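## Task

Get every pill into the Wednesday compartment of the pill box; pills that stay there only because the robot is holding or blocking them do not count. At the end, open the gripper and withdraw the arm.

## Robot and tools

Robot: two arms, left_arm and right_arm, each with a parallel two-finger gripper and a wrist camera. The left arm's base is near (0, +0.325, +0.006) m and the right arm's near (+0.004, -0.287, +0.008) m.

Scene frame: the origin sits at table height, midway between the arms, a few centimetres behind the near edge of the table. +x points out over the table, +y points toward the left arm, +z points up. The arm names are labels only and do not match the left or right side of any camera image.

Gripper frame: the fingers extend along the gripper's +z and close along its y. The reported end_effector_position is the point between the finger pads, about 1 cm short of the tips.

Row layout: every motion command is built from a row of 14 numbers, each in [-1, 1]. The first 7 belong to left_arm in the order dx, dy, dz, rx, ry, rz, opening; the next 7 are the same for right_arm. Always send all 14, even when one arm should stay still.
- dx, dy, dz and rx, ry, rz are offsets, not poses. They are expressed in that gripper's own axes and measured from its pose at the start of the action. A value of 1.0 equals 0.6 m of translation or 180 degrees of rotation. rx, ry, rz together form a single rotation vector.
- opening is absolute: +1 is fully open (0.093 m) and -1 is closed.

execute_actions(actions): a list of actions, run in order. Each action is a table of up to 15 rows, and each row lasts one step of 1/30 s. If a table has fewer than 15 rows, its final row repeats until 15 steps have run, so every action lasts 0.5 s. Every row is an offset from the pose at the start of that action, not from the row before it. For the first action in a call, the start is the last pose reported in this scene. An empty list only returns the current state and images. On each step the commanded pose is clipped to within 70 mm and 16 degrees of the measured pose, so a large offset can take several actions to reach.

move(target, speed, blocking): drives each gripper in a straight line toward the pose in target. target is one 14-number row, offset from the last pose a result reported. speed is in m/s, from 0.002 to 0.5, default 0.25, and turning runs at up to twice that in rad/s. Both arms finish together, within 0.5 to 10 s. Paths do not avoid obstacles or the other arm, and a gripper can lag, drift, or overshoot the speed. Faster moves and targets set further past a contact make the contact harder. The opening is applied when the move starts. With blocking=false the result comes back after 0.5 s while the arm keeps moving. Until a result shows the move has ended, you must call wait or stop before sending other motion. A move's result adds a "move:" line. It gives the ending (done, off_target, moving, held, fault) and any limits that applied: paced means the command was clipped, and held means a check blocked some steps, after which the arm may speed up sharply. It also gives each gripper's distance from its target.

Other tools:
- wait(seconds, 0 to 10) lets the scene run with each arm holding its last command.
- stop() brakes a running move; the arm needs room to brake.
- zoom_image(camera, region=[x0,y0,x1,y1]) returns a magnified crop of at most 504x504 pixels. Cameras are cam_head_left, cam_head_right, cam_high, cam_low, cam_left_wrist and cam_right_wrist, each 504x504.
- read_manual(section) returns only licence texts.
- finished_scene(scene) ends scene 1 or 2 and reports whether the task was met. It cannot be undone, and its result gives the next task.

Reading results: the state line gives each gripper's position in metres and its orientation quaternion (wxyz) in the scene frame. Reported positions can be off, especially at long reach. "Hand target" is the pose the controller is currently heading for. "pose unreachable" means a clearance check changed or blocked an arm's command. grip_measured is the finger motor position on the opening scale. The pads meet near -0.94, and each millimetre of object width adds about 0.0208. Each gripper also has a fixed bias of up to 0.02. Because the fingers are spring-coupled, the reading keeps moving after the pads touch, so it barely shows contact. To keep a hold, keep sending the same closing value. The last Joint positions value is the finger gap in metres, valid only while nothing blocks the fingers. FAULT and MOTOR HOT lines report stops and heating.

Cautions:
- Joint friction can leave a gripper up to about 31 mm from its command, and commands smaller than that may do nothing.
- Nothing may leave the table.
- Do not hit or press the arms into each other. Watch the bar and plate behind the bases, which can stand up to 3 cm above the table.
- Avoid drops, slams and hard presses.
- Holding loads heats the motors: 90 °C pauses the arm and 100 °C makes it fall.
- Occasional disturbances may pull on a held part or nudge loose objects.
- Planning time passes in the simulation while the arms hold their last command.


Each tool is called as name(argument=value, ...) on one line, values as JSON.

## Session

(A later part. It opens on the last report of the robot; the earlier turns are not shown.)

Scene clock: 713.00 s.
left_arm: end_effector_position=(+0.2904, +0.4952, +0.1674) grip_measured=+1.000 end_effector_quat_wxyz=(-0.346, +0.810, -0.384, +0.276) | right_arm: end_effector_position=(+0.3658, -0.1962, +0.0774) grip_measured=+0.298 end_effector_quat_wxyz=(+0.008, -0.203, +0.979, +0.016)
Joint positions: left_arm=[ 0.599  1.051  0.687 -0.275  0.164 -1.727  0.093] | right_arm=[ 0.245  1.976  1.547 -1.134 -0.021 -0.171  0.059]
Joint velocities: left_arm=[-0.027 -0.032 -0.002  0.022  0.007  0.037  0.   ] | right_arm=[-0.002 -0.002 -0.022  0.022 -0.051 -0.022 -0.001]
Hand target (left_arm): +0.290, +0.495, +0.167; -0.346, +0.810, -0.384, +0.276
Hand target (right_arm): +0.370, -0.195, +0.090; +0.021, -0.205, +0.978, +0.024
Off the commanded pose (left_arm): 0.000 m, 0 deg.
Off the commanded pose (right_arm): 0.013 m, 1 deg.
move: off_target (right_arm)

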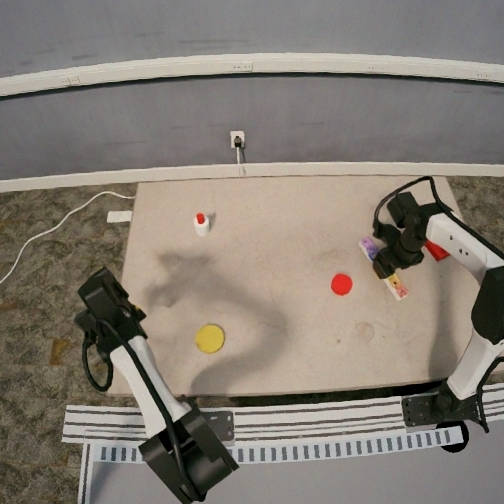

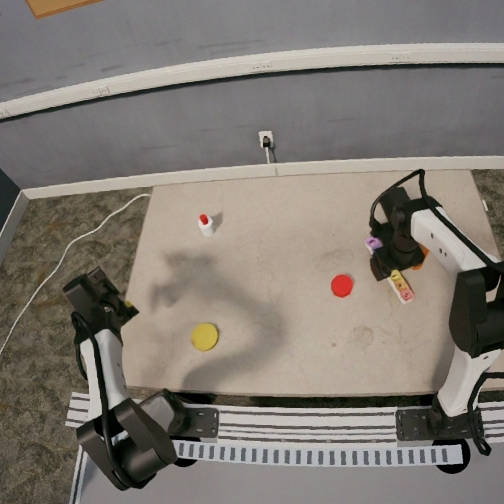

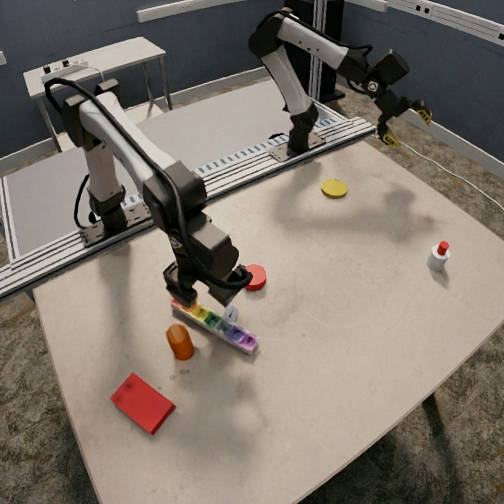

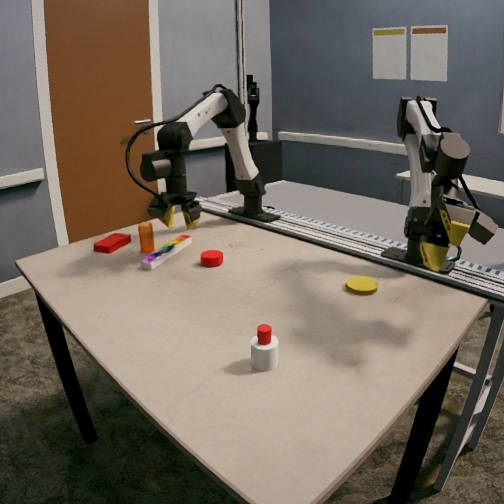

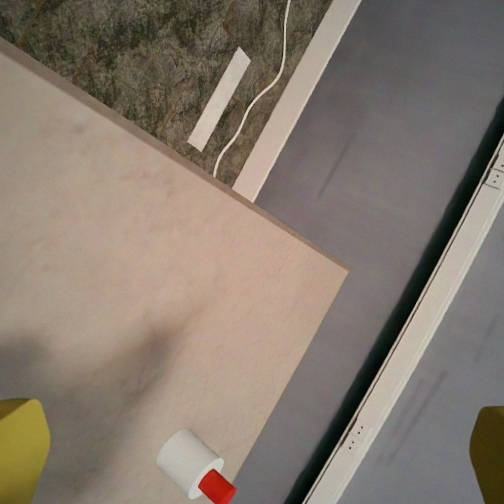

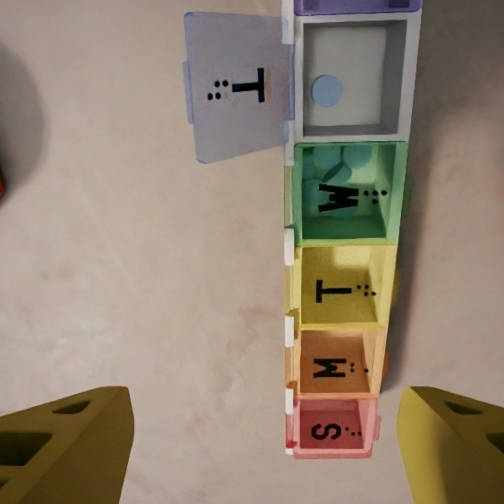

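move(target=[0,0,0,0,0,0,1, -0.054,-0.047,0.04,-0.005,-0.244,-0.013,0.05], speed=0.15)

Scene clock: 744.87 s.
left_arm: end_effector_position=(+0.2904, +0.4952, +0.1674) grip_measured=+1.000 end_effector_quat_wxyz=(-0.346, +0.810, -0.384, +0.276) | right_arm: end_effector_position=(+0.4083, -0.2085, +0.0526) grip_measured=+0.052 end_effector_quat_wxyz=(+0.366, -0.199, +0.904, +0.090)
Joint positions: left_arm=[ 0.599  1.051  0.687 -0.275  0.164 -1.727  0.093] | right_arm=[ 0.101  1.701  0.791  0.07  -0.244 -0.251  0.048]
Joint velocities: left_arm=[ 0.002  0.017  0.007  0.037  0.081 -0.037  0.   ] | right_arm=[-0.022 -0.007 -0.012  0.007  0.022  0.007  0.   ]
Hand target (left_arm): +0.290, +0.495, +0.167; -0.346, +0.810, -0.384, +0.276
Hand target (right_arm): +0.407, -0.209, +0.053; +0.373, -0.202, +0.901, +0.094
Off the commanded pose (left_arm): 0.000 m, 0 deg.
Off the commanded pose (right_arm): 0.002 m, 1 deg.
move: done

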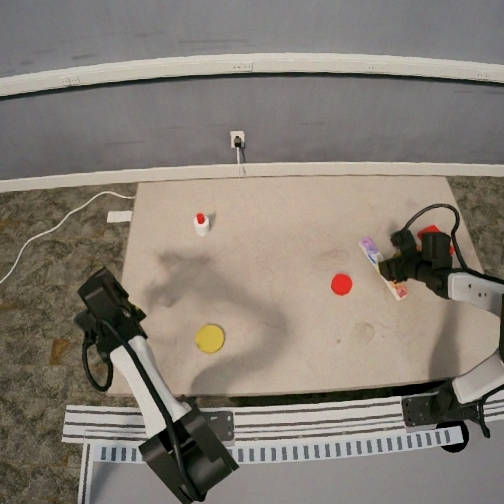

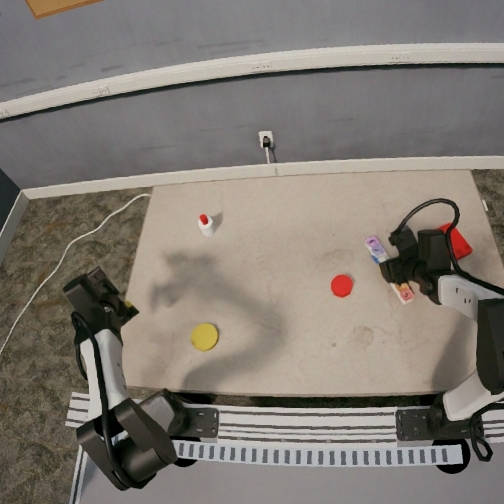

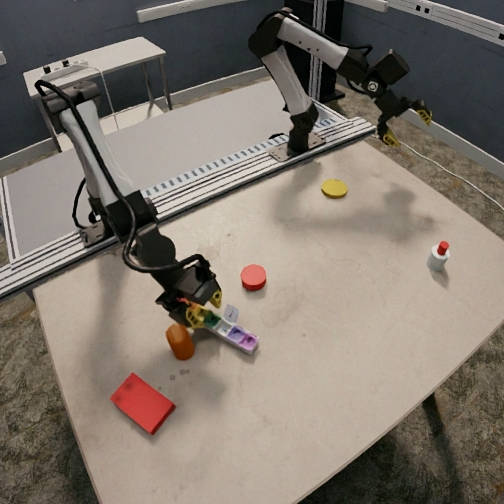

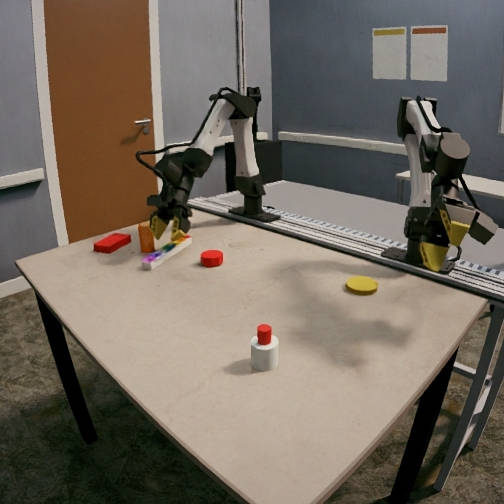

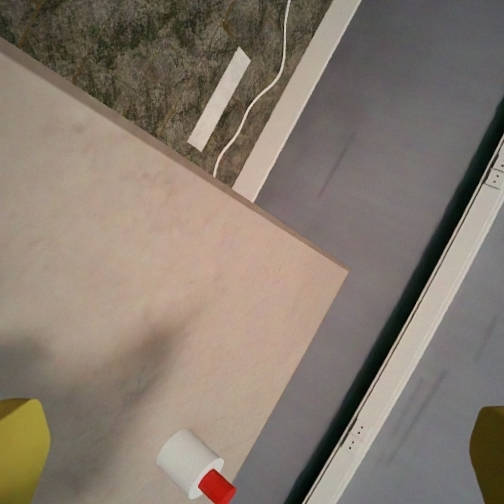

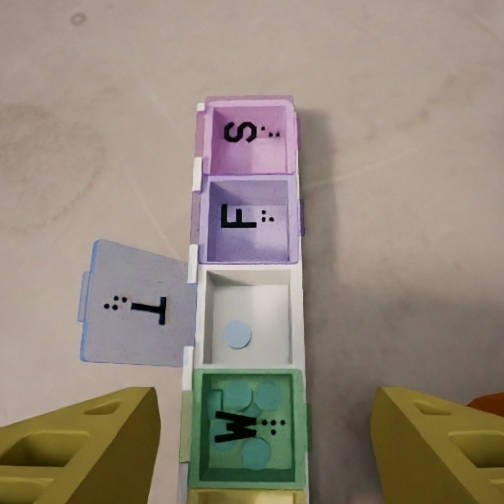

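move(target=[0,0,0,0,0,0,1, 0.035,0.012,0.016,0,0,0,0.05], speed=0.05)

Scene clock: 750.70 s.
left_arm: end_effector_position=(+0.2904, +0.4952, +0.1674) grip_measured=+1.000 end_effector_quat_wxyz=(-0.346, +0.810, -0.384, +0.276) | right_arm: end_effector_position=(+0.3997, -0.2066, +0.0366) grip_measured=+0.052 end_effector_quat_wxyz=(+0.367, -0.202, +0.904, +0.092)
Joint positions: left_arm=[ 0.599  1.051  0.687 -0.275  0.164 -1.727  0.093] | right_arm=[ 0.107  1.72   0.727  0.155 -0.244 -0.249  0.048]
Joint velocities: left_arm=[-0.002  0.002  0.002 -0.022  0.022 -0.037  0.   ] | right_arm=[ 0.017 -0.002  0.007  0.037 -0.037  0.007 -0.001]
Hand target (left_arm): +0.290, +0.495, +0.167; -0.346, +0.810, -0.384, +0.276
Hand target (right_arm): +0.397, -0.205, +0.031; +0.365, -0.200, +0.905, +0.090
Off the commanded pose (left_arm): 0.000 m, 0 deg.
Off the commanded pose (right_arm): 0.006 m, 0 deg.
move: done

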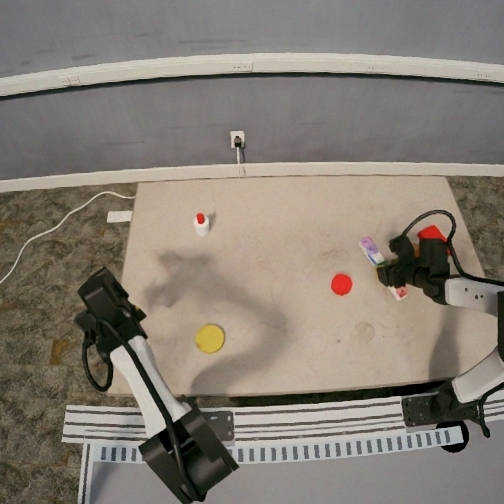

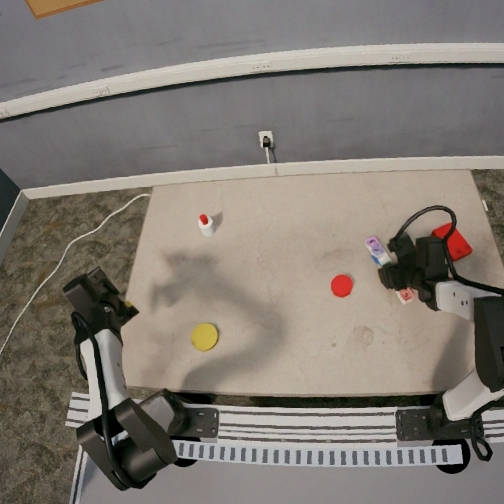

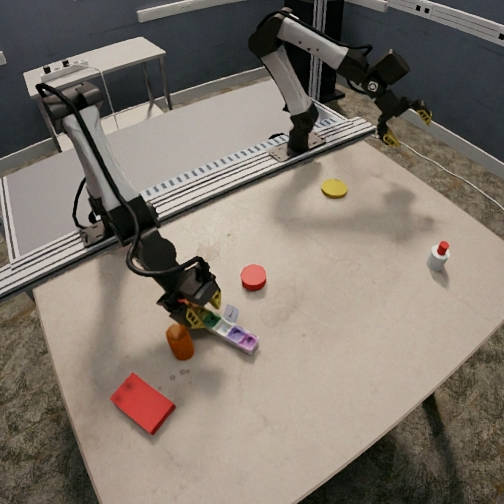

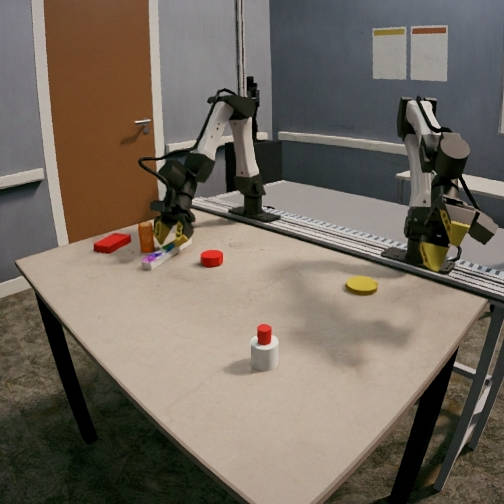

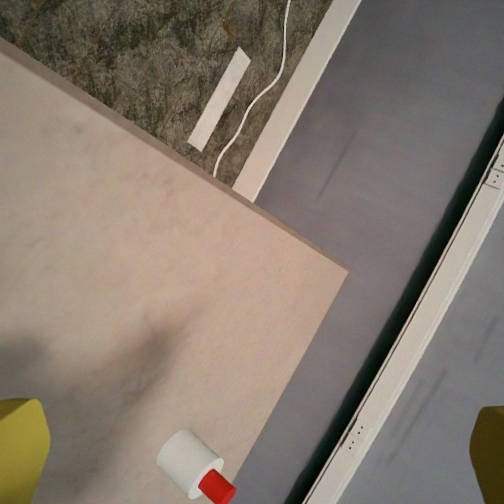

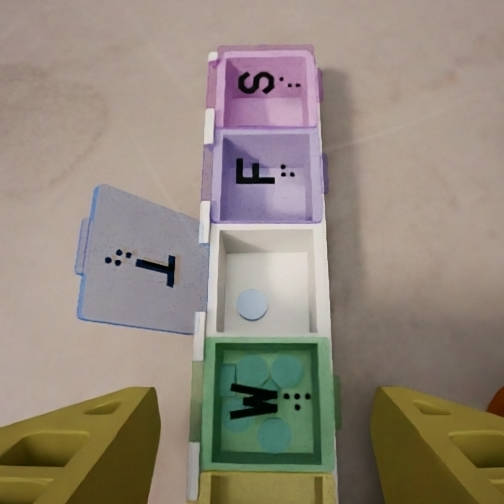

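Centred. Descend.

move(target=[0,0,0,0,0,0,1, 0.026,0,0.032,0,0,0,0.05], speed=0.04)

Scene clock: 754.93 s.
left_arm: end_effector_position=(+0.2904, +0.4952, +0.1674) grip_measured=+1.000 end_effector_quat_wxyz=(-0.346, +0.810, -0.384, +0.276) | right_arm: end_effector_position=(+0.4082, -0.2056, +0.0210) grip_measured=+0.052 end_effector_quat_wxyz=(+0.373, -0.202, +0.901, +0.091)
Joint positions: left_arm=[ 0.599  1.051  0.687 -0.275  0.164 -1.727  0.093] | right_arm=[ 0.107  1.798  0.727  0.246 -0.244 -0.249  0.048]
Joint velocities: left_arm=[ 0.002 -0.012  0.002  0.037 -0.037  0.007  0.   ] | right_arm=[-0.017 -0.012 -0.007 -0.022 -0.037  0.022 -0.001]
Hand target (left_arm): +0.290, +0.495, +0.167; -0.346, +0.810, -0.384, +0.276
Hand target (right_arm): +0.401, -0.205, +0.012; +0.367, -0.201, +0.904, +0.092
Off the commanded pose (left_arm): 0.000 m, 0 deg.
Off the commanded pose (right_arm): 0.011 m, 1 deg.
move: off_target (right_arm)

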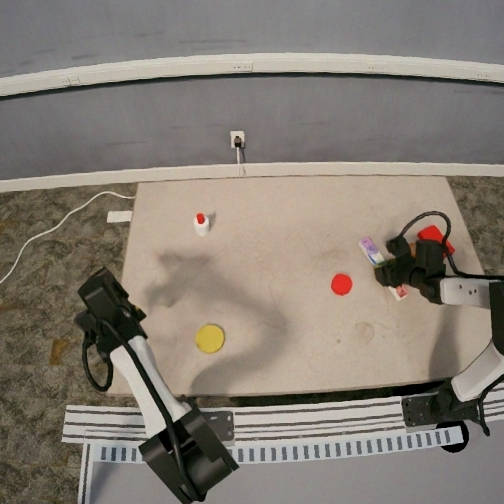

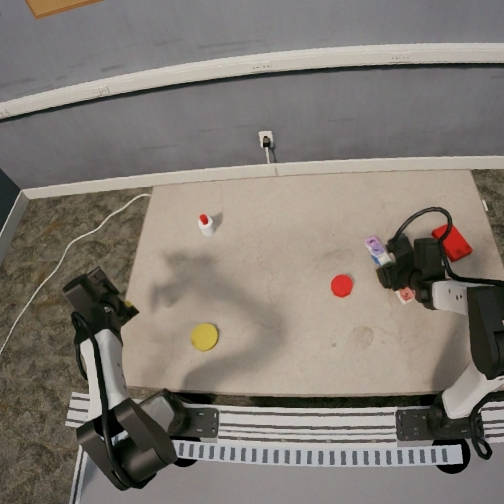

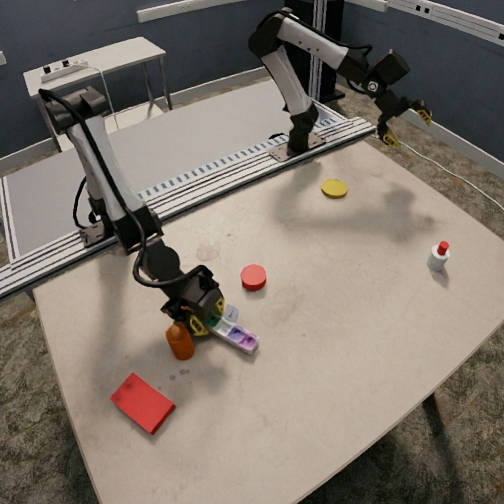

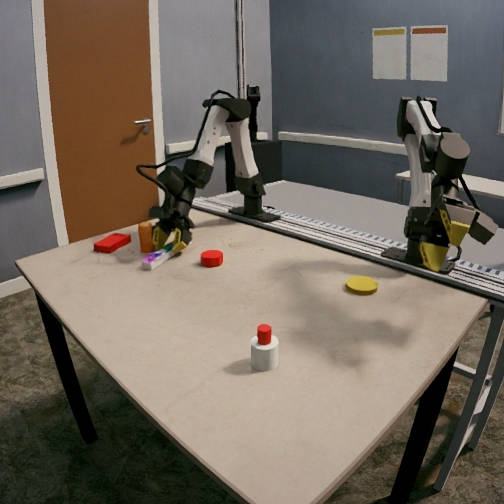

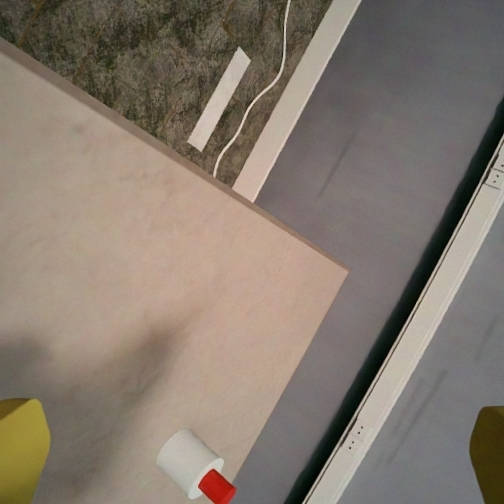

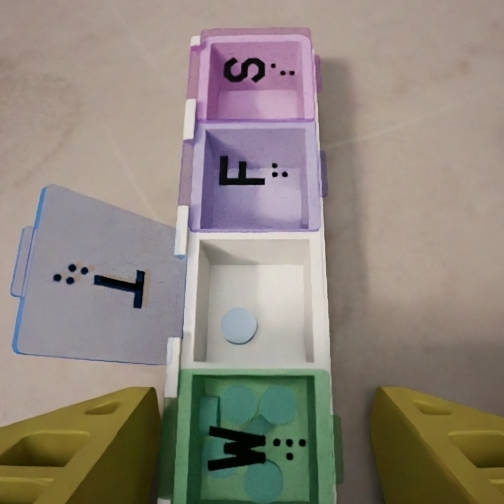

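Slightly lower, then close.

move(target=[0,0,0,0,0,0,1, 0.022,0,0.008,0,0,0,0.05], speed=0.03)

execute_actions(actions=[[[0,0,0,0,0,0,1,0,0,0,0,0,0,-0.2]],[[0,0,0,0,0,0,1,0,0,0,0,0,0,-0.45]]])

Scene clock: 761.53 s.
left_arm: end_effector_position=(+0.2904, +0.4952, +0.1674) grip_measured=+1.000 end_effector_quat_wxyz=(-0.346, +0.810, -0.384, +0.276) | right_arm: end_effector_position=(+0.4047, -0.2058, +0.0126) grip_measured=+0.052 end_effector_quat_wxyz=(+0.372, -0.202, +0.902, +0.091)
Joint positions: left_arm=[ 0.599  1.051  0.687 -0.275  0.164 -1.727  0.093] | right_arm=[ 0.107  1.816  0.704  0.284 -0.244 -0.249  0.048]
Joint velocities: left_arm=[-0.012  0.002  0.012 -0.139 -0.037  0.022  0.   ] | right_arm=[ 0.012  0.007 -0.007 -0.022  0.037  0.081  0.   ]
Hand target (left_arm): +0.290, +0.495, +0.167; -0.346, +0.810, -0.384, +0.276
Hand target (right_arm): +0.403, -0.208, +0.008; +0.372, -0.202, +0.901, +0.091
Off the commanded pose (left_arm): 0.000 m, 0 deg.
Off the commanded pose (right_arm): 0.005 m, 0 deg.
move: done

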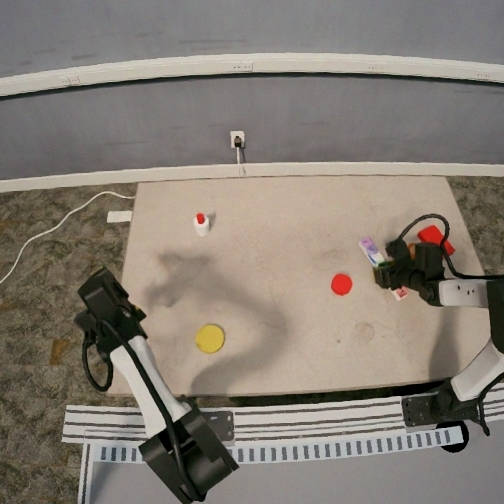

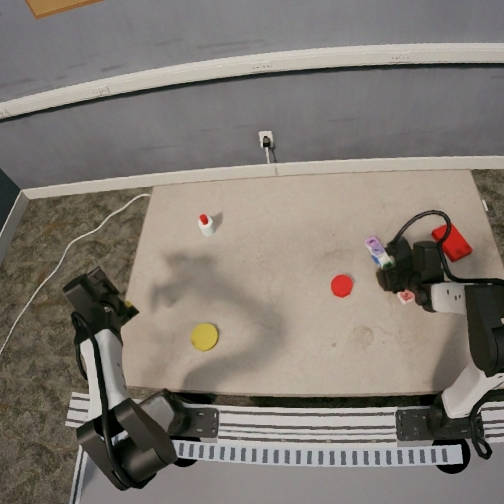

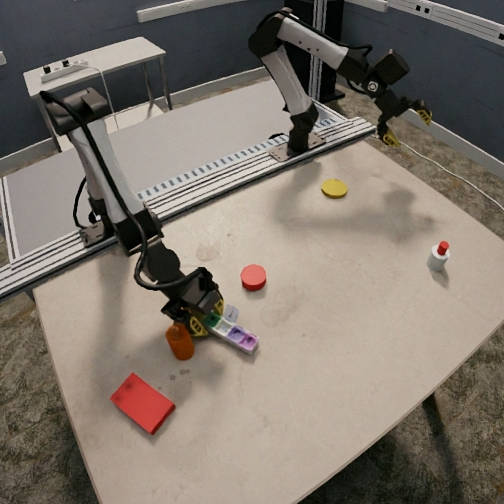

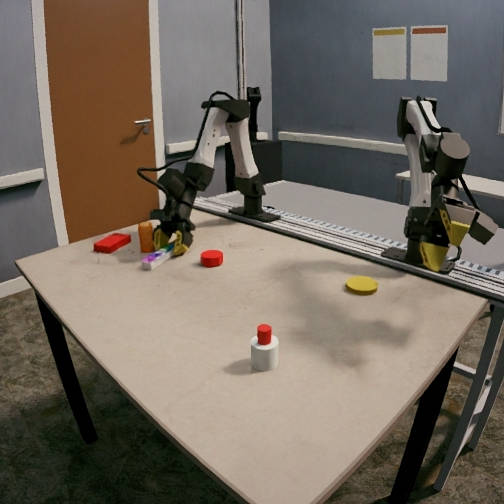

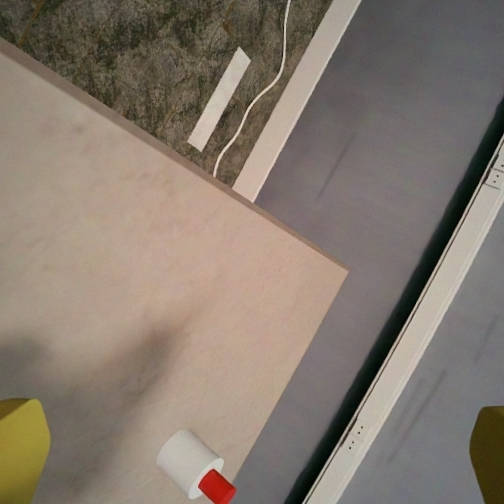

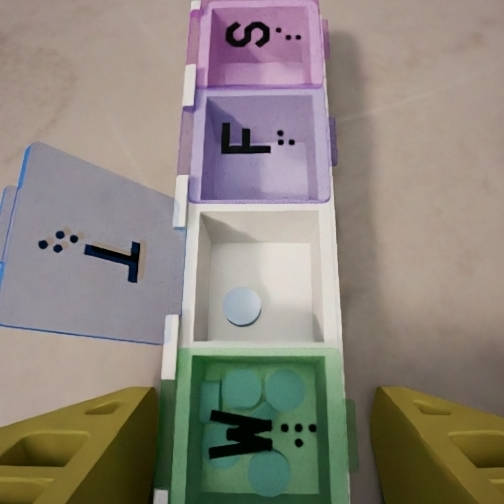

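Scene clock: 762.53 s.
left_arm: end_effector_position=(+0.2904, +0.4952, +0.1674) grip_measured=+1.000 end_effector_quat_wxyz=(-0.346, +0.810, -0.384, +0.276) | right_arm: end_effector_position=(+0.4047, -0.2058, +0.0127) grip_measured=-0.408 end_effector_quat_wxyz=(+0.372, -0.202, +0.902, +0.091)
Joint positions: left_arm=[ 0.599  1.051  0.687 -0.275  0.164 -1.727  0.093] | right_arm=[ 0.107  1.816  0.704  0.285 -0.244 -0.249  0.026]
Joint velocities: left_arm=[ 0.002 -0.007  0.007  0.066 -0.007 -0.007  0.   ] | right_arm=[ 0.022 -0.002  0.007  0.081 -0.037  0.051  0.001]
Hand target (left_arm): +0.290, +0.495, +0.167; -0.346, +0.810, -0.384, +0.276
Hand target (right_arm): +0.405, -0.206, +0.013; +0.372, -0.202, +0.902, +0.091
Off the commanded pose (left_arm): 0.000 m, 0 deg.
Off the commanded pose (right_arm): 0.000 m, 0 deg.

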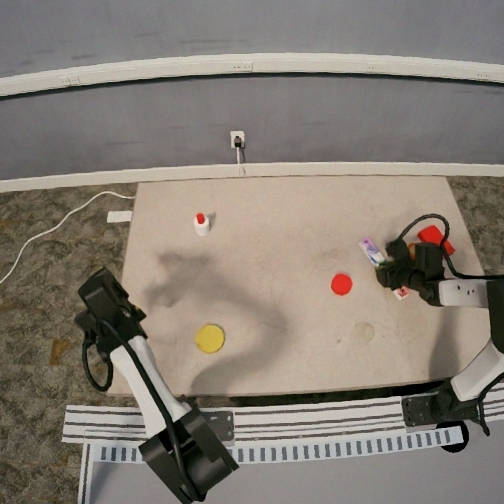

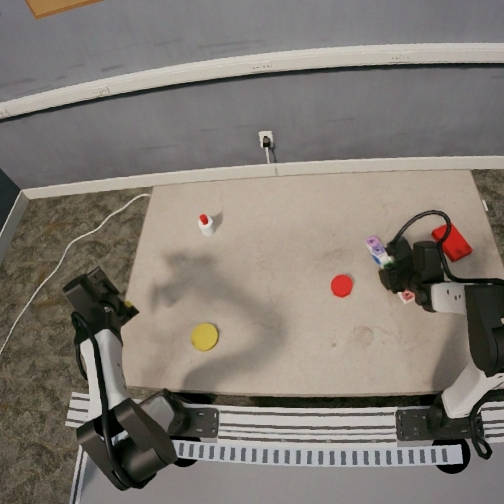

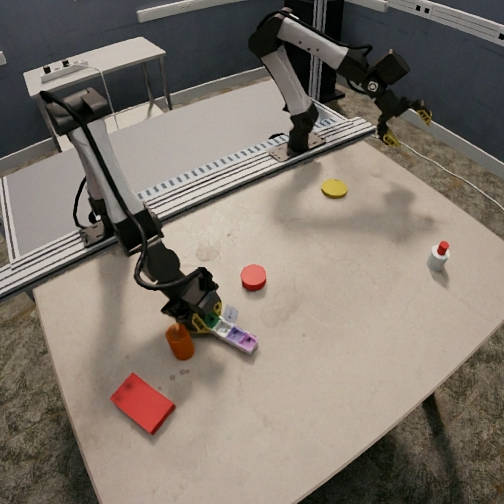

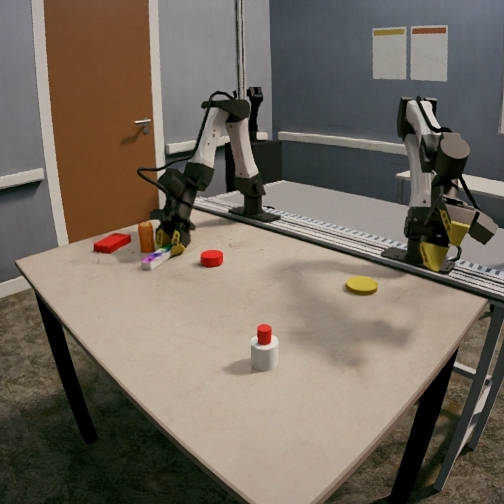

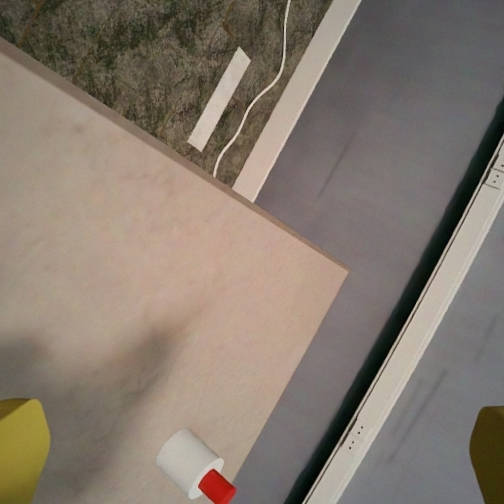

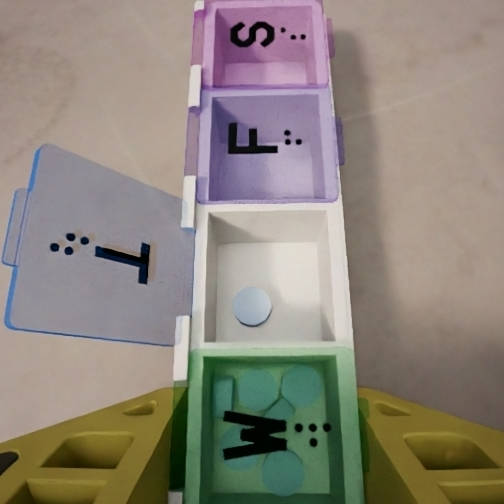

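move(target=[0,0,0,0,0,0,1, -0.125,0,-0.125,0,0,0,-0.45], speed=0.12)

Scene clock: 774.77 s.
left_arm: end_effector_position=(+0.2904, +0.4952, +0.1674) grip_measured=+1.000 end_effector_quat_wxyz=(-0.346, +0.810, -0.384, +0.276) | right_arm: end_effector_position=(+0.4002, -0.2074, +0.1061) grip_measured=-0.408 end_effector_quat_wxyz=(+0.358, -0.201, +0.907, +0.093)
Joint positions: left_arm=[ 0.599  1.051  0.687 -0.275  0.164 -1.727  0.093] | right_arm=[ 0.107  1.56   0.899 -0.195 -0.244 -0.249  0.026]
Joint velocities: left_arm=[ 0.012 -0.002 -0.017 -0.037 -0.007 -0.037  0.   ] | right_arm=[ 0.007  0.002  0.002 -0.051  0.007  0.022 -0.001]
Hand target (left_arm): +0.290, +0.495, +0.167; -0.346, +0.810, -0.384, +0.276
Hand target (right_arm): +0.406, -0.208, +0.119; +0.372, -0.202, +0.902, +0.091
Off the commanded pose (left_arm): 0.000 m, 0 deg.
Off the commanded pose (right_arm): 0.014 m, 2 deg.
move: off_target (right_arm)

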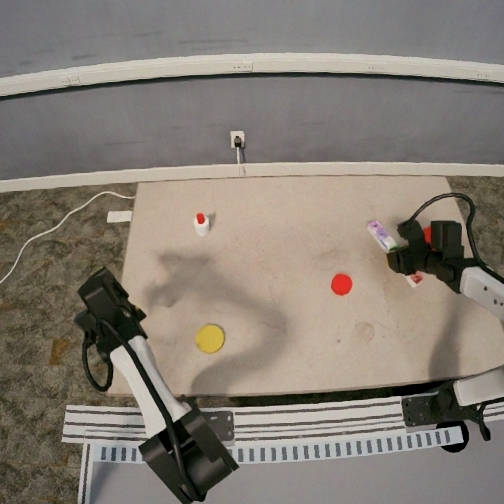

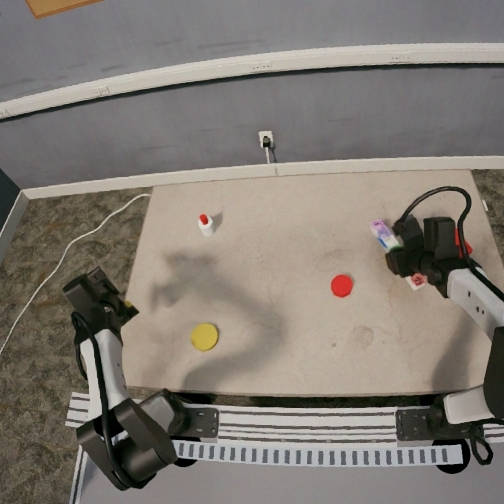

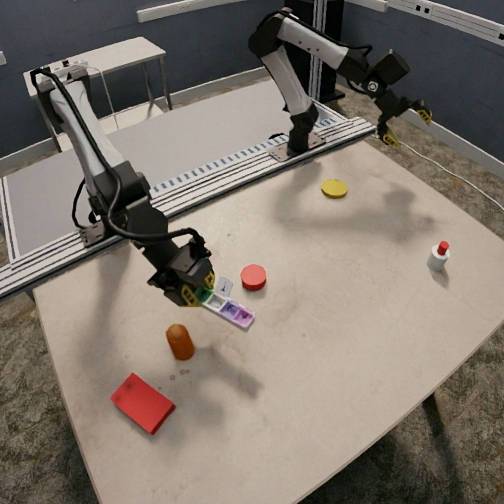

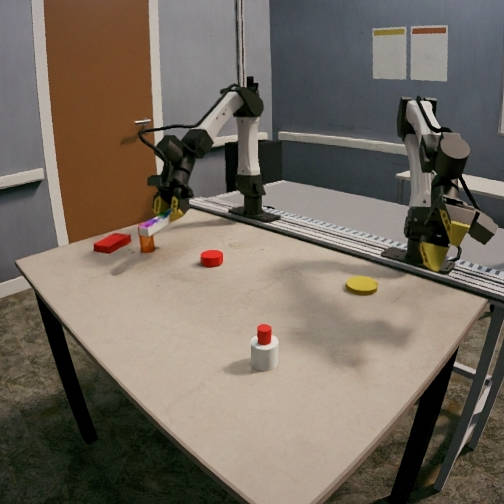

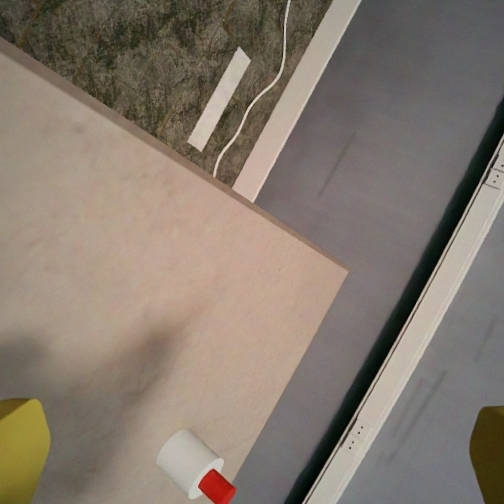

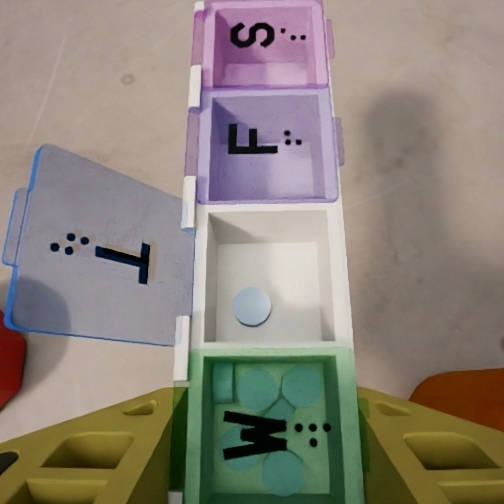

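move(target=[0,0,0,0,0,0,1, -0.167,0.357,0.124,-0.03,0,-0.032,-0.45])

move(target=[0,0,0,0,0,0,1, 0,0,0,0,0,-0.66,-0.45], speed=0.4)

Scene clock: 784.23 s.
left_arm: end_effector_position=(+0.2904, +0.4952, +0.1674) grip_measured=+1.000 end_effector_quat_wxyz=(-0.346, +0.810, -0.384, +0.276) | right_arm: end_effector_position=(+0.4157, +0.0377, +0.1208) grip_measured=-0.408 end_effector_quat_wxyz=(+0.346, -0.273, +0.890, +0.117)
Joint positions: left_arm=[ 0.599  1.051  0.687 -0.275  0.164 -1.727  0.093] | right_arm=[ 0.691  1.963  1.438 -0.31   0.045  0.067  0.026]
Joint velocities: left_arm=[ 0.002  0.017 -0.012  0.066  0.007 -0.007  0.   ] | right_arm=[ 0.017 -0.002 -0.002 -0.066 -0.037 -0.066  0.   ]
Hand target (left_arm): +0.290, +0.495, +0.167; -0.346, +0.810, -0.384, +0.276
Hand target (right_arm): +0.422, +0.038, +0.127; +0.354, -0.264, +0.890, +0.115
Off the commanded pose (left_arm): 0.000 m, 0 deg.
Off the commanded pose (right_arm): 0.007 m, 1 deg.
move: done

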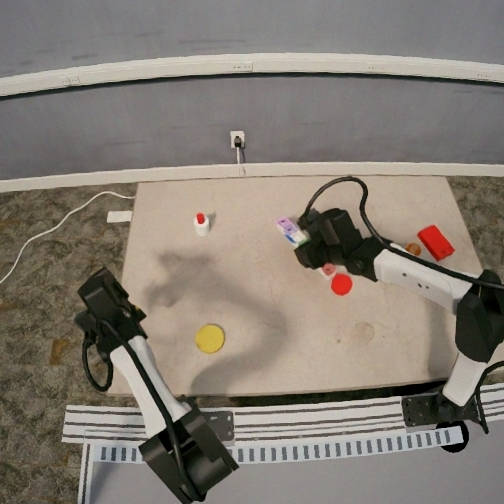

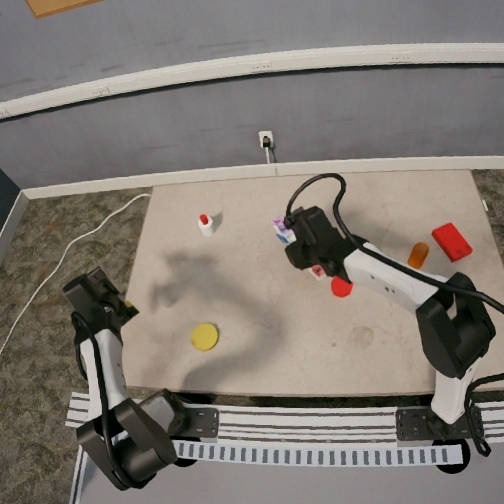

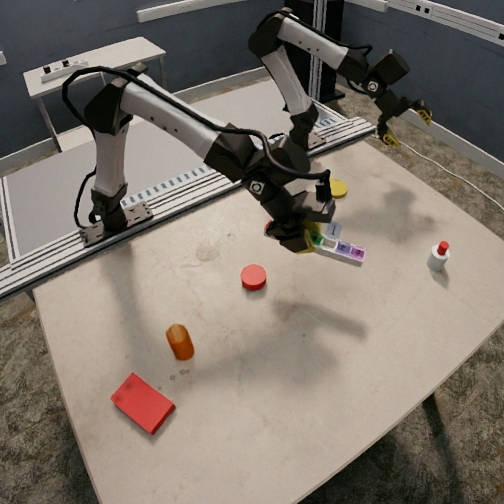

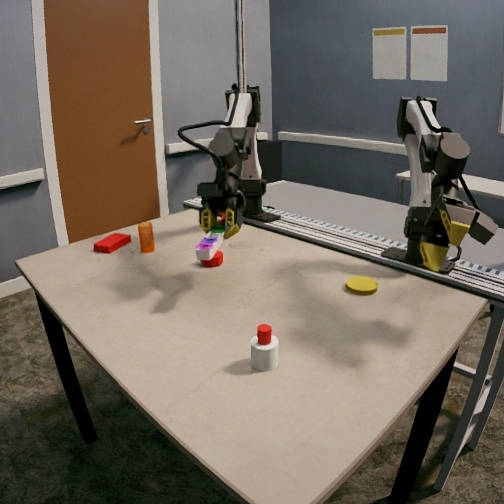

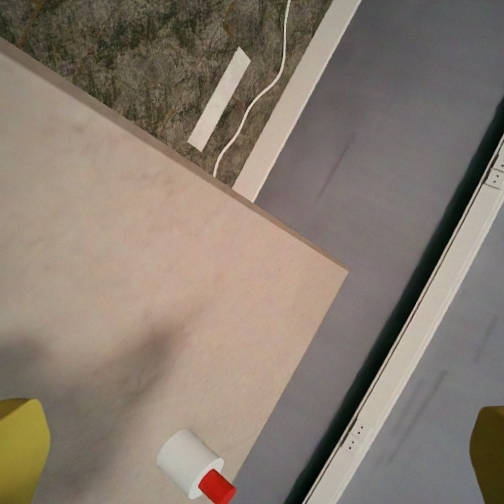

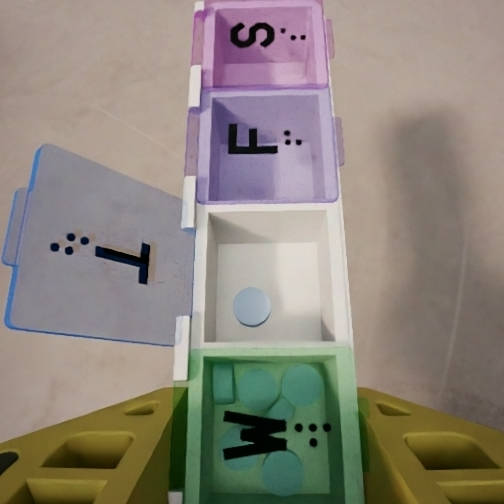

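Scene clock: 787.50 s.
left_arm: end_effector_position=(+0.2904, +0.4952, +0.1674) grip_measured=+1.000 end_effector_quat_wxyz=(-0.346, +0.810, -0.384, +0.276) | right_arm: end_effector_position=(+0.4157, +0.0377, +0.1208) grip_measured=-0.408 end_effector_quat_wxyz=(-0.278, +0.904, -0.223, +0.237)
Joint positions: left_arm=[ 0.599  1.051  0.687 -0.275  0.164 -1.727  0.093] | right_arm=[ 0.691  1.963  1.438 -0.31   0.045 -1.995  0.026]
Joint velocities: left_arm=[-0.002 -0.007 -0.002  0.051 -0.022  0.037  0.   ] | right_arm=[-0.007 -0.002  0.007 -0.051 -0.007 -0.007 -0.001]
Hand target (left_arm): +0.290, +0.495, +0.167; -0.346, +0.810, -0.384, +0.276
Hand target (right_arm): +0.416, +0.038, +0.121; -0.277, +0.905, -0.218, +0.238
Off the commanded pose (left_arm): 0.000 m, 0 deg.
Off the commanded pose (right_arm): 0.000 m, 1 deg.
move: done

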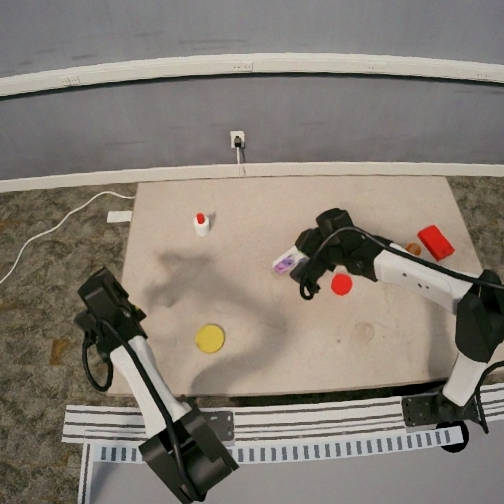

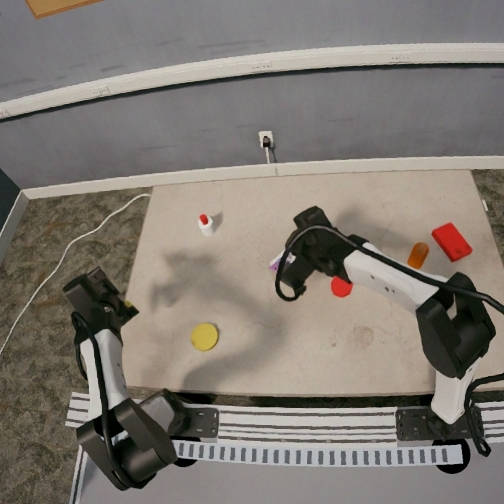

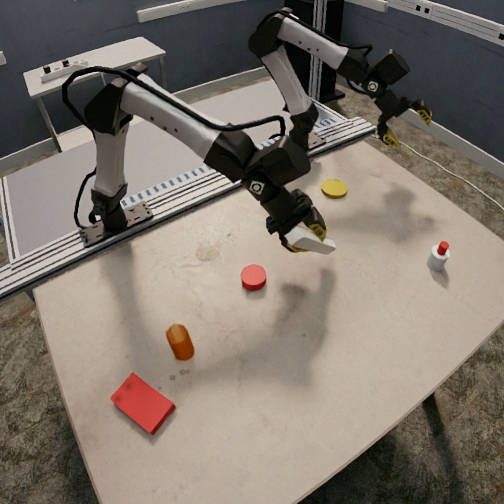

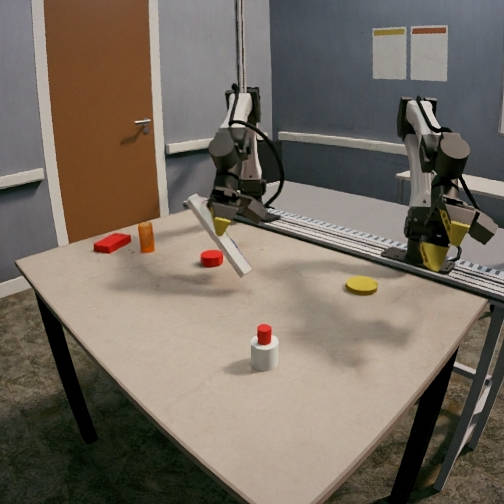

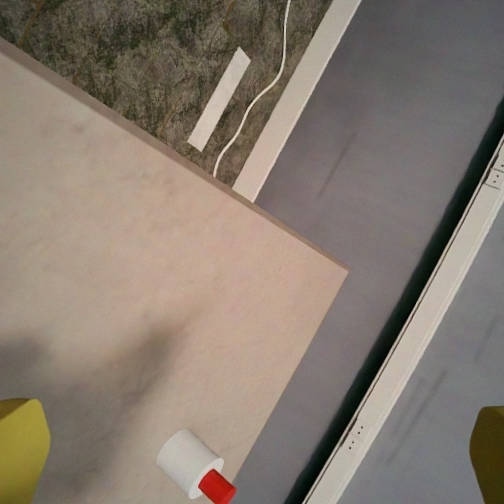

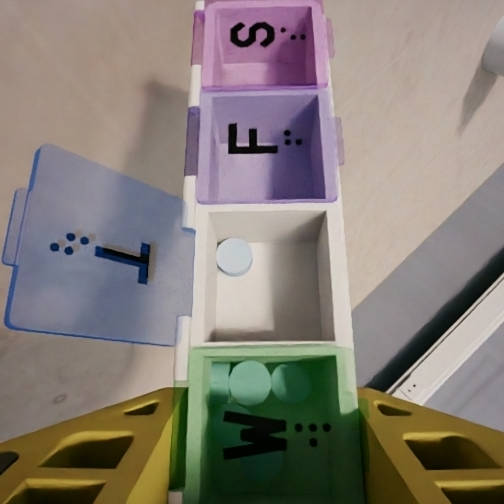

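move(target=[0,0,0,0,0,0,1, -0.016,0.03,0.038,0.235,0.125,0,-0.45], speed=0.15)

Scene clock: 802.57 s.
left_arm: end_effector_position=(+0.2904, +0.4952, +0.1674) grip_measured=+1.000 end_effector_quat_wxyz=(-0.346, +0.810, -0.384, +0.276) | right_arm: end_effector_position=(+0.4188, +0.0379, +0.0877) grip_measured=-0.408 end_effector_quat_wxyz=(-0.529, +0.687, -0.176, +0.465)
Joint positions: left_arm=[ 0.599  1.051  0.687 -0.275  0.164 -1.727  0.093] | right_arm=[ 0.703  2.287  0.852  1.417  0.097 -2.046  0.026]
Joint velocities: left_arm=[-0.007 -0.007  0.007  0.037  0.037  0.022  0.   ] | right_arm=[-0.017 -0.007 -0.007 -0.037 -0.007 -0.007 -0.001]
Hand target (left_arm): +0.290, +0.495, +0.167; -0.346, +0.810, -0.384, +0.276
Hand target (right_arm): +0.416, +0.039, +0.090; -0.532, +0.681, -0.174, +0.472
Off the commanded pose (left_arm): 0.000 m, 0 deg.
Off the commanded pose (right_arm): 0.004 m, 1 deg.
move: done

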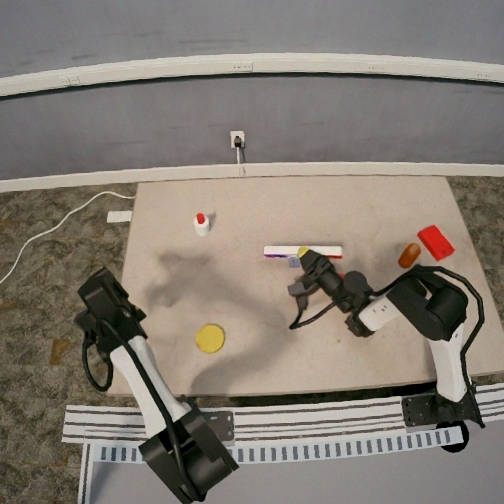

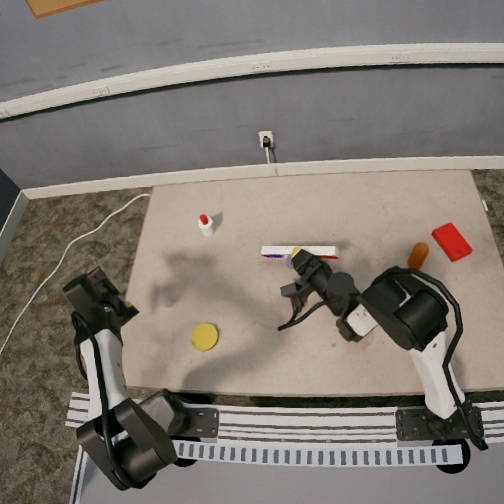

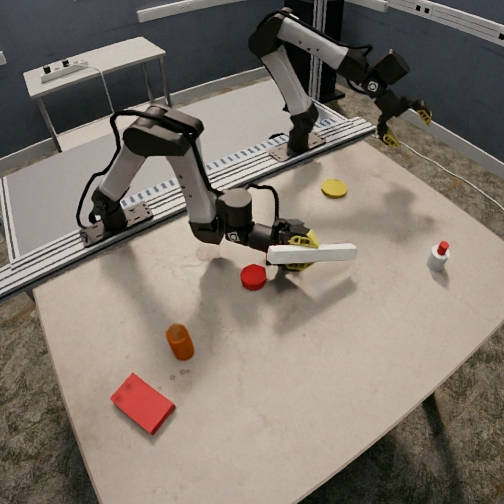

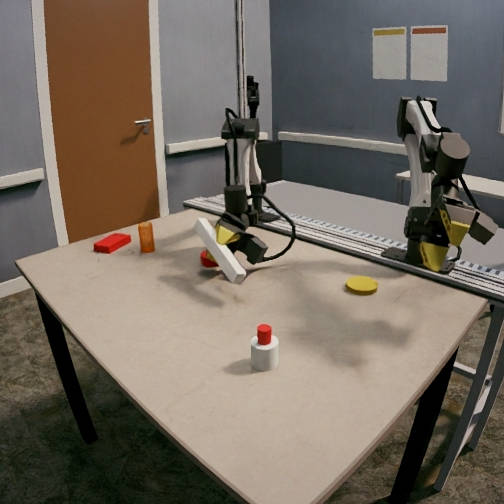

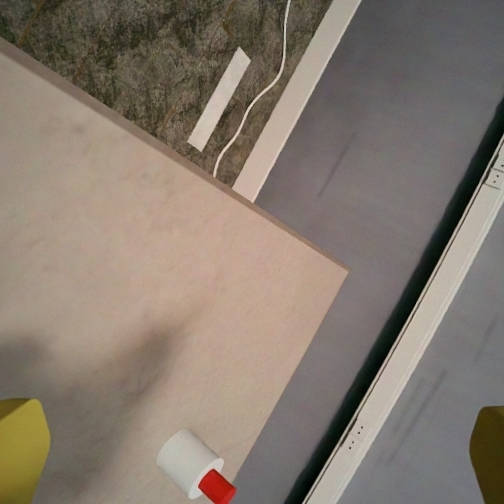

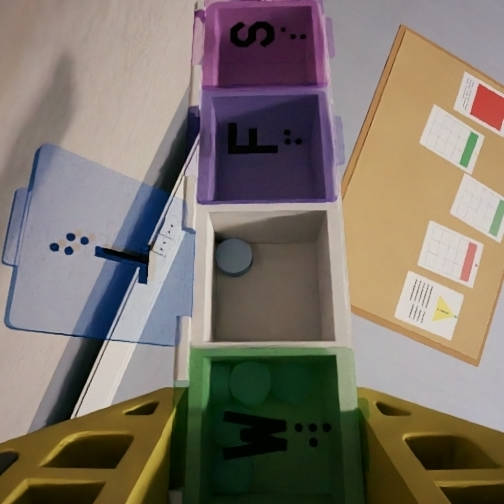

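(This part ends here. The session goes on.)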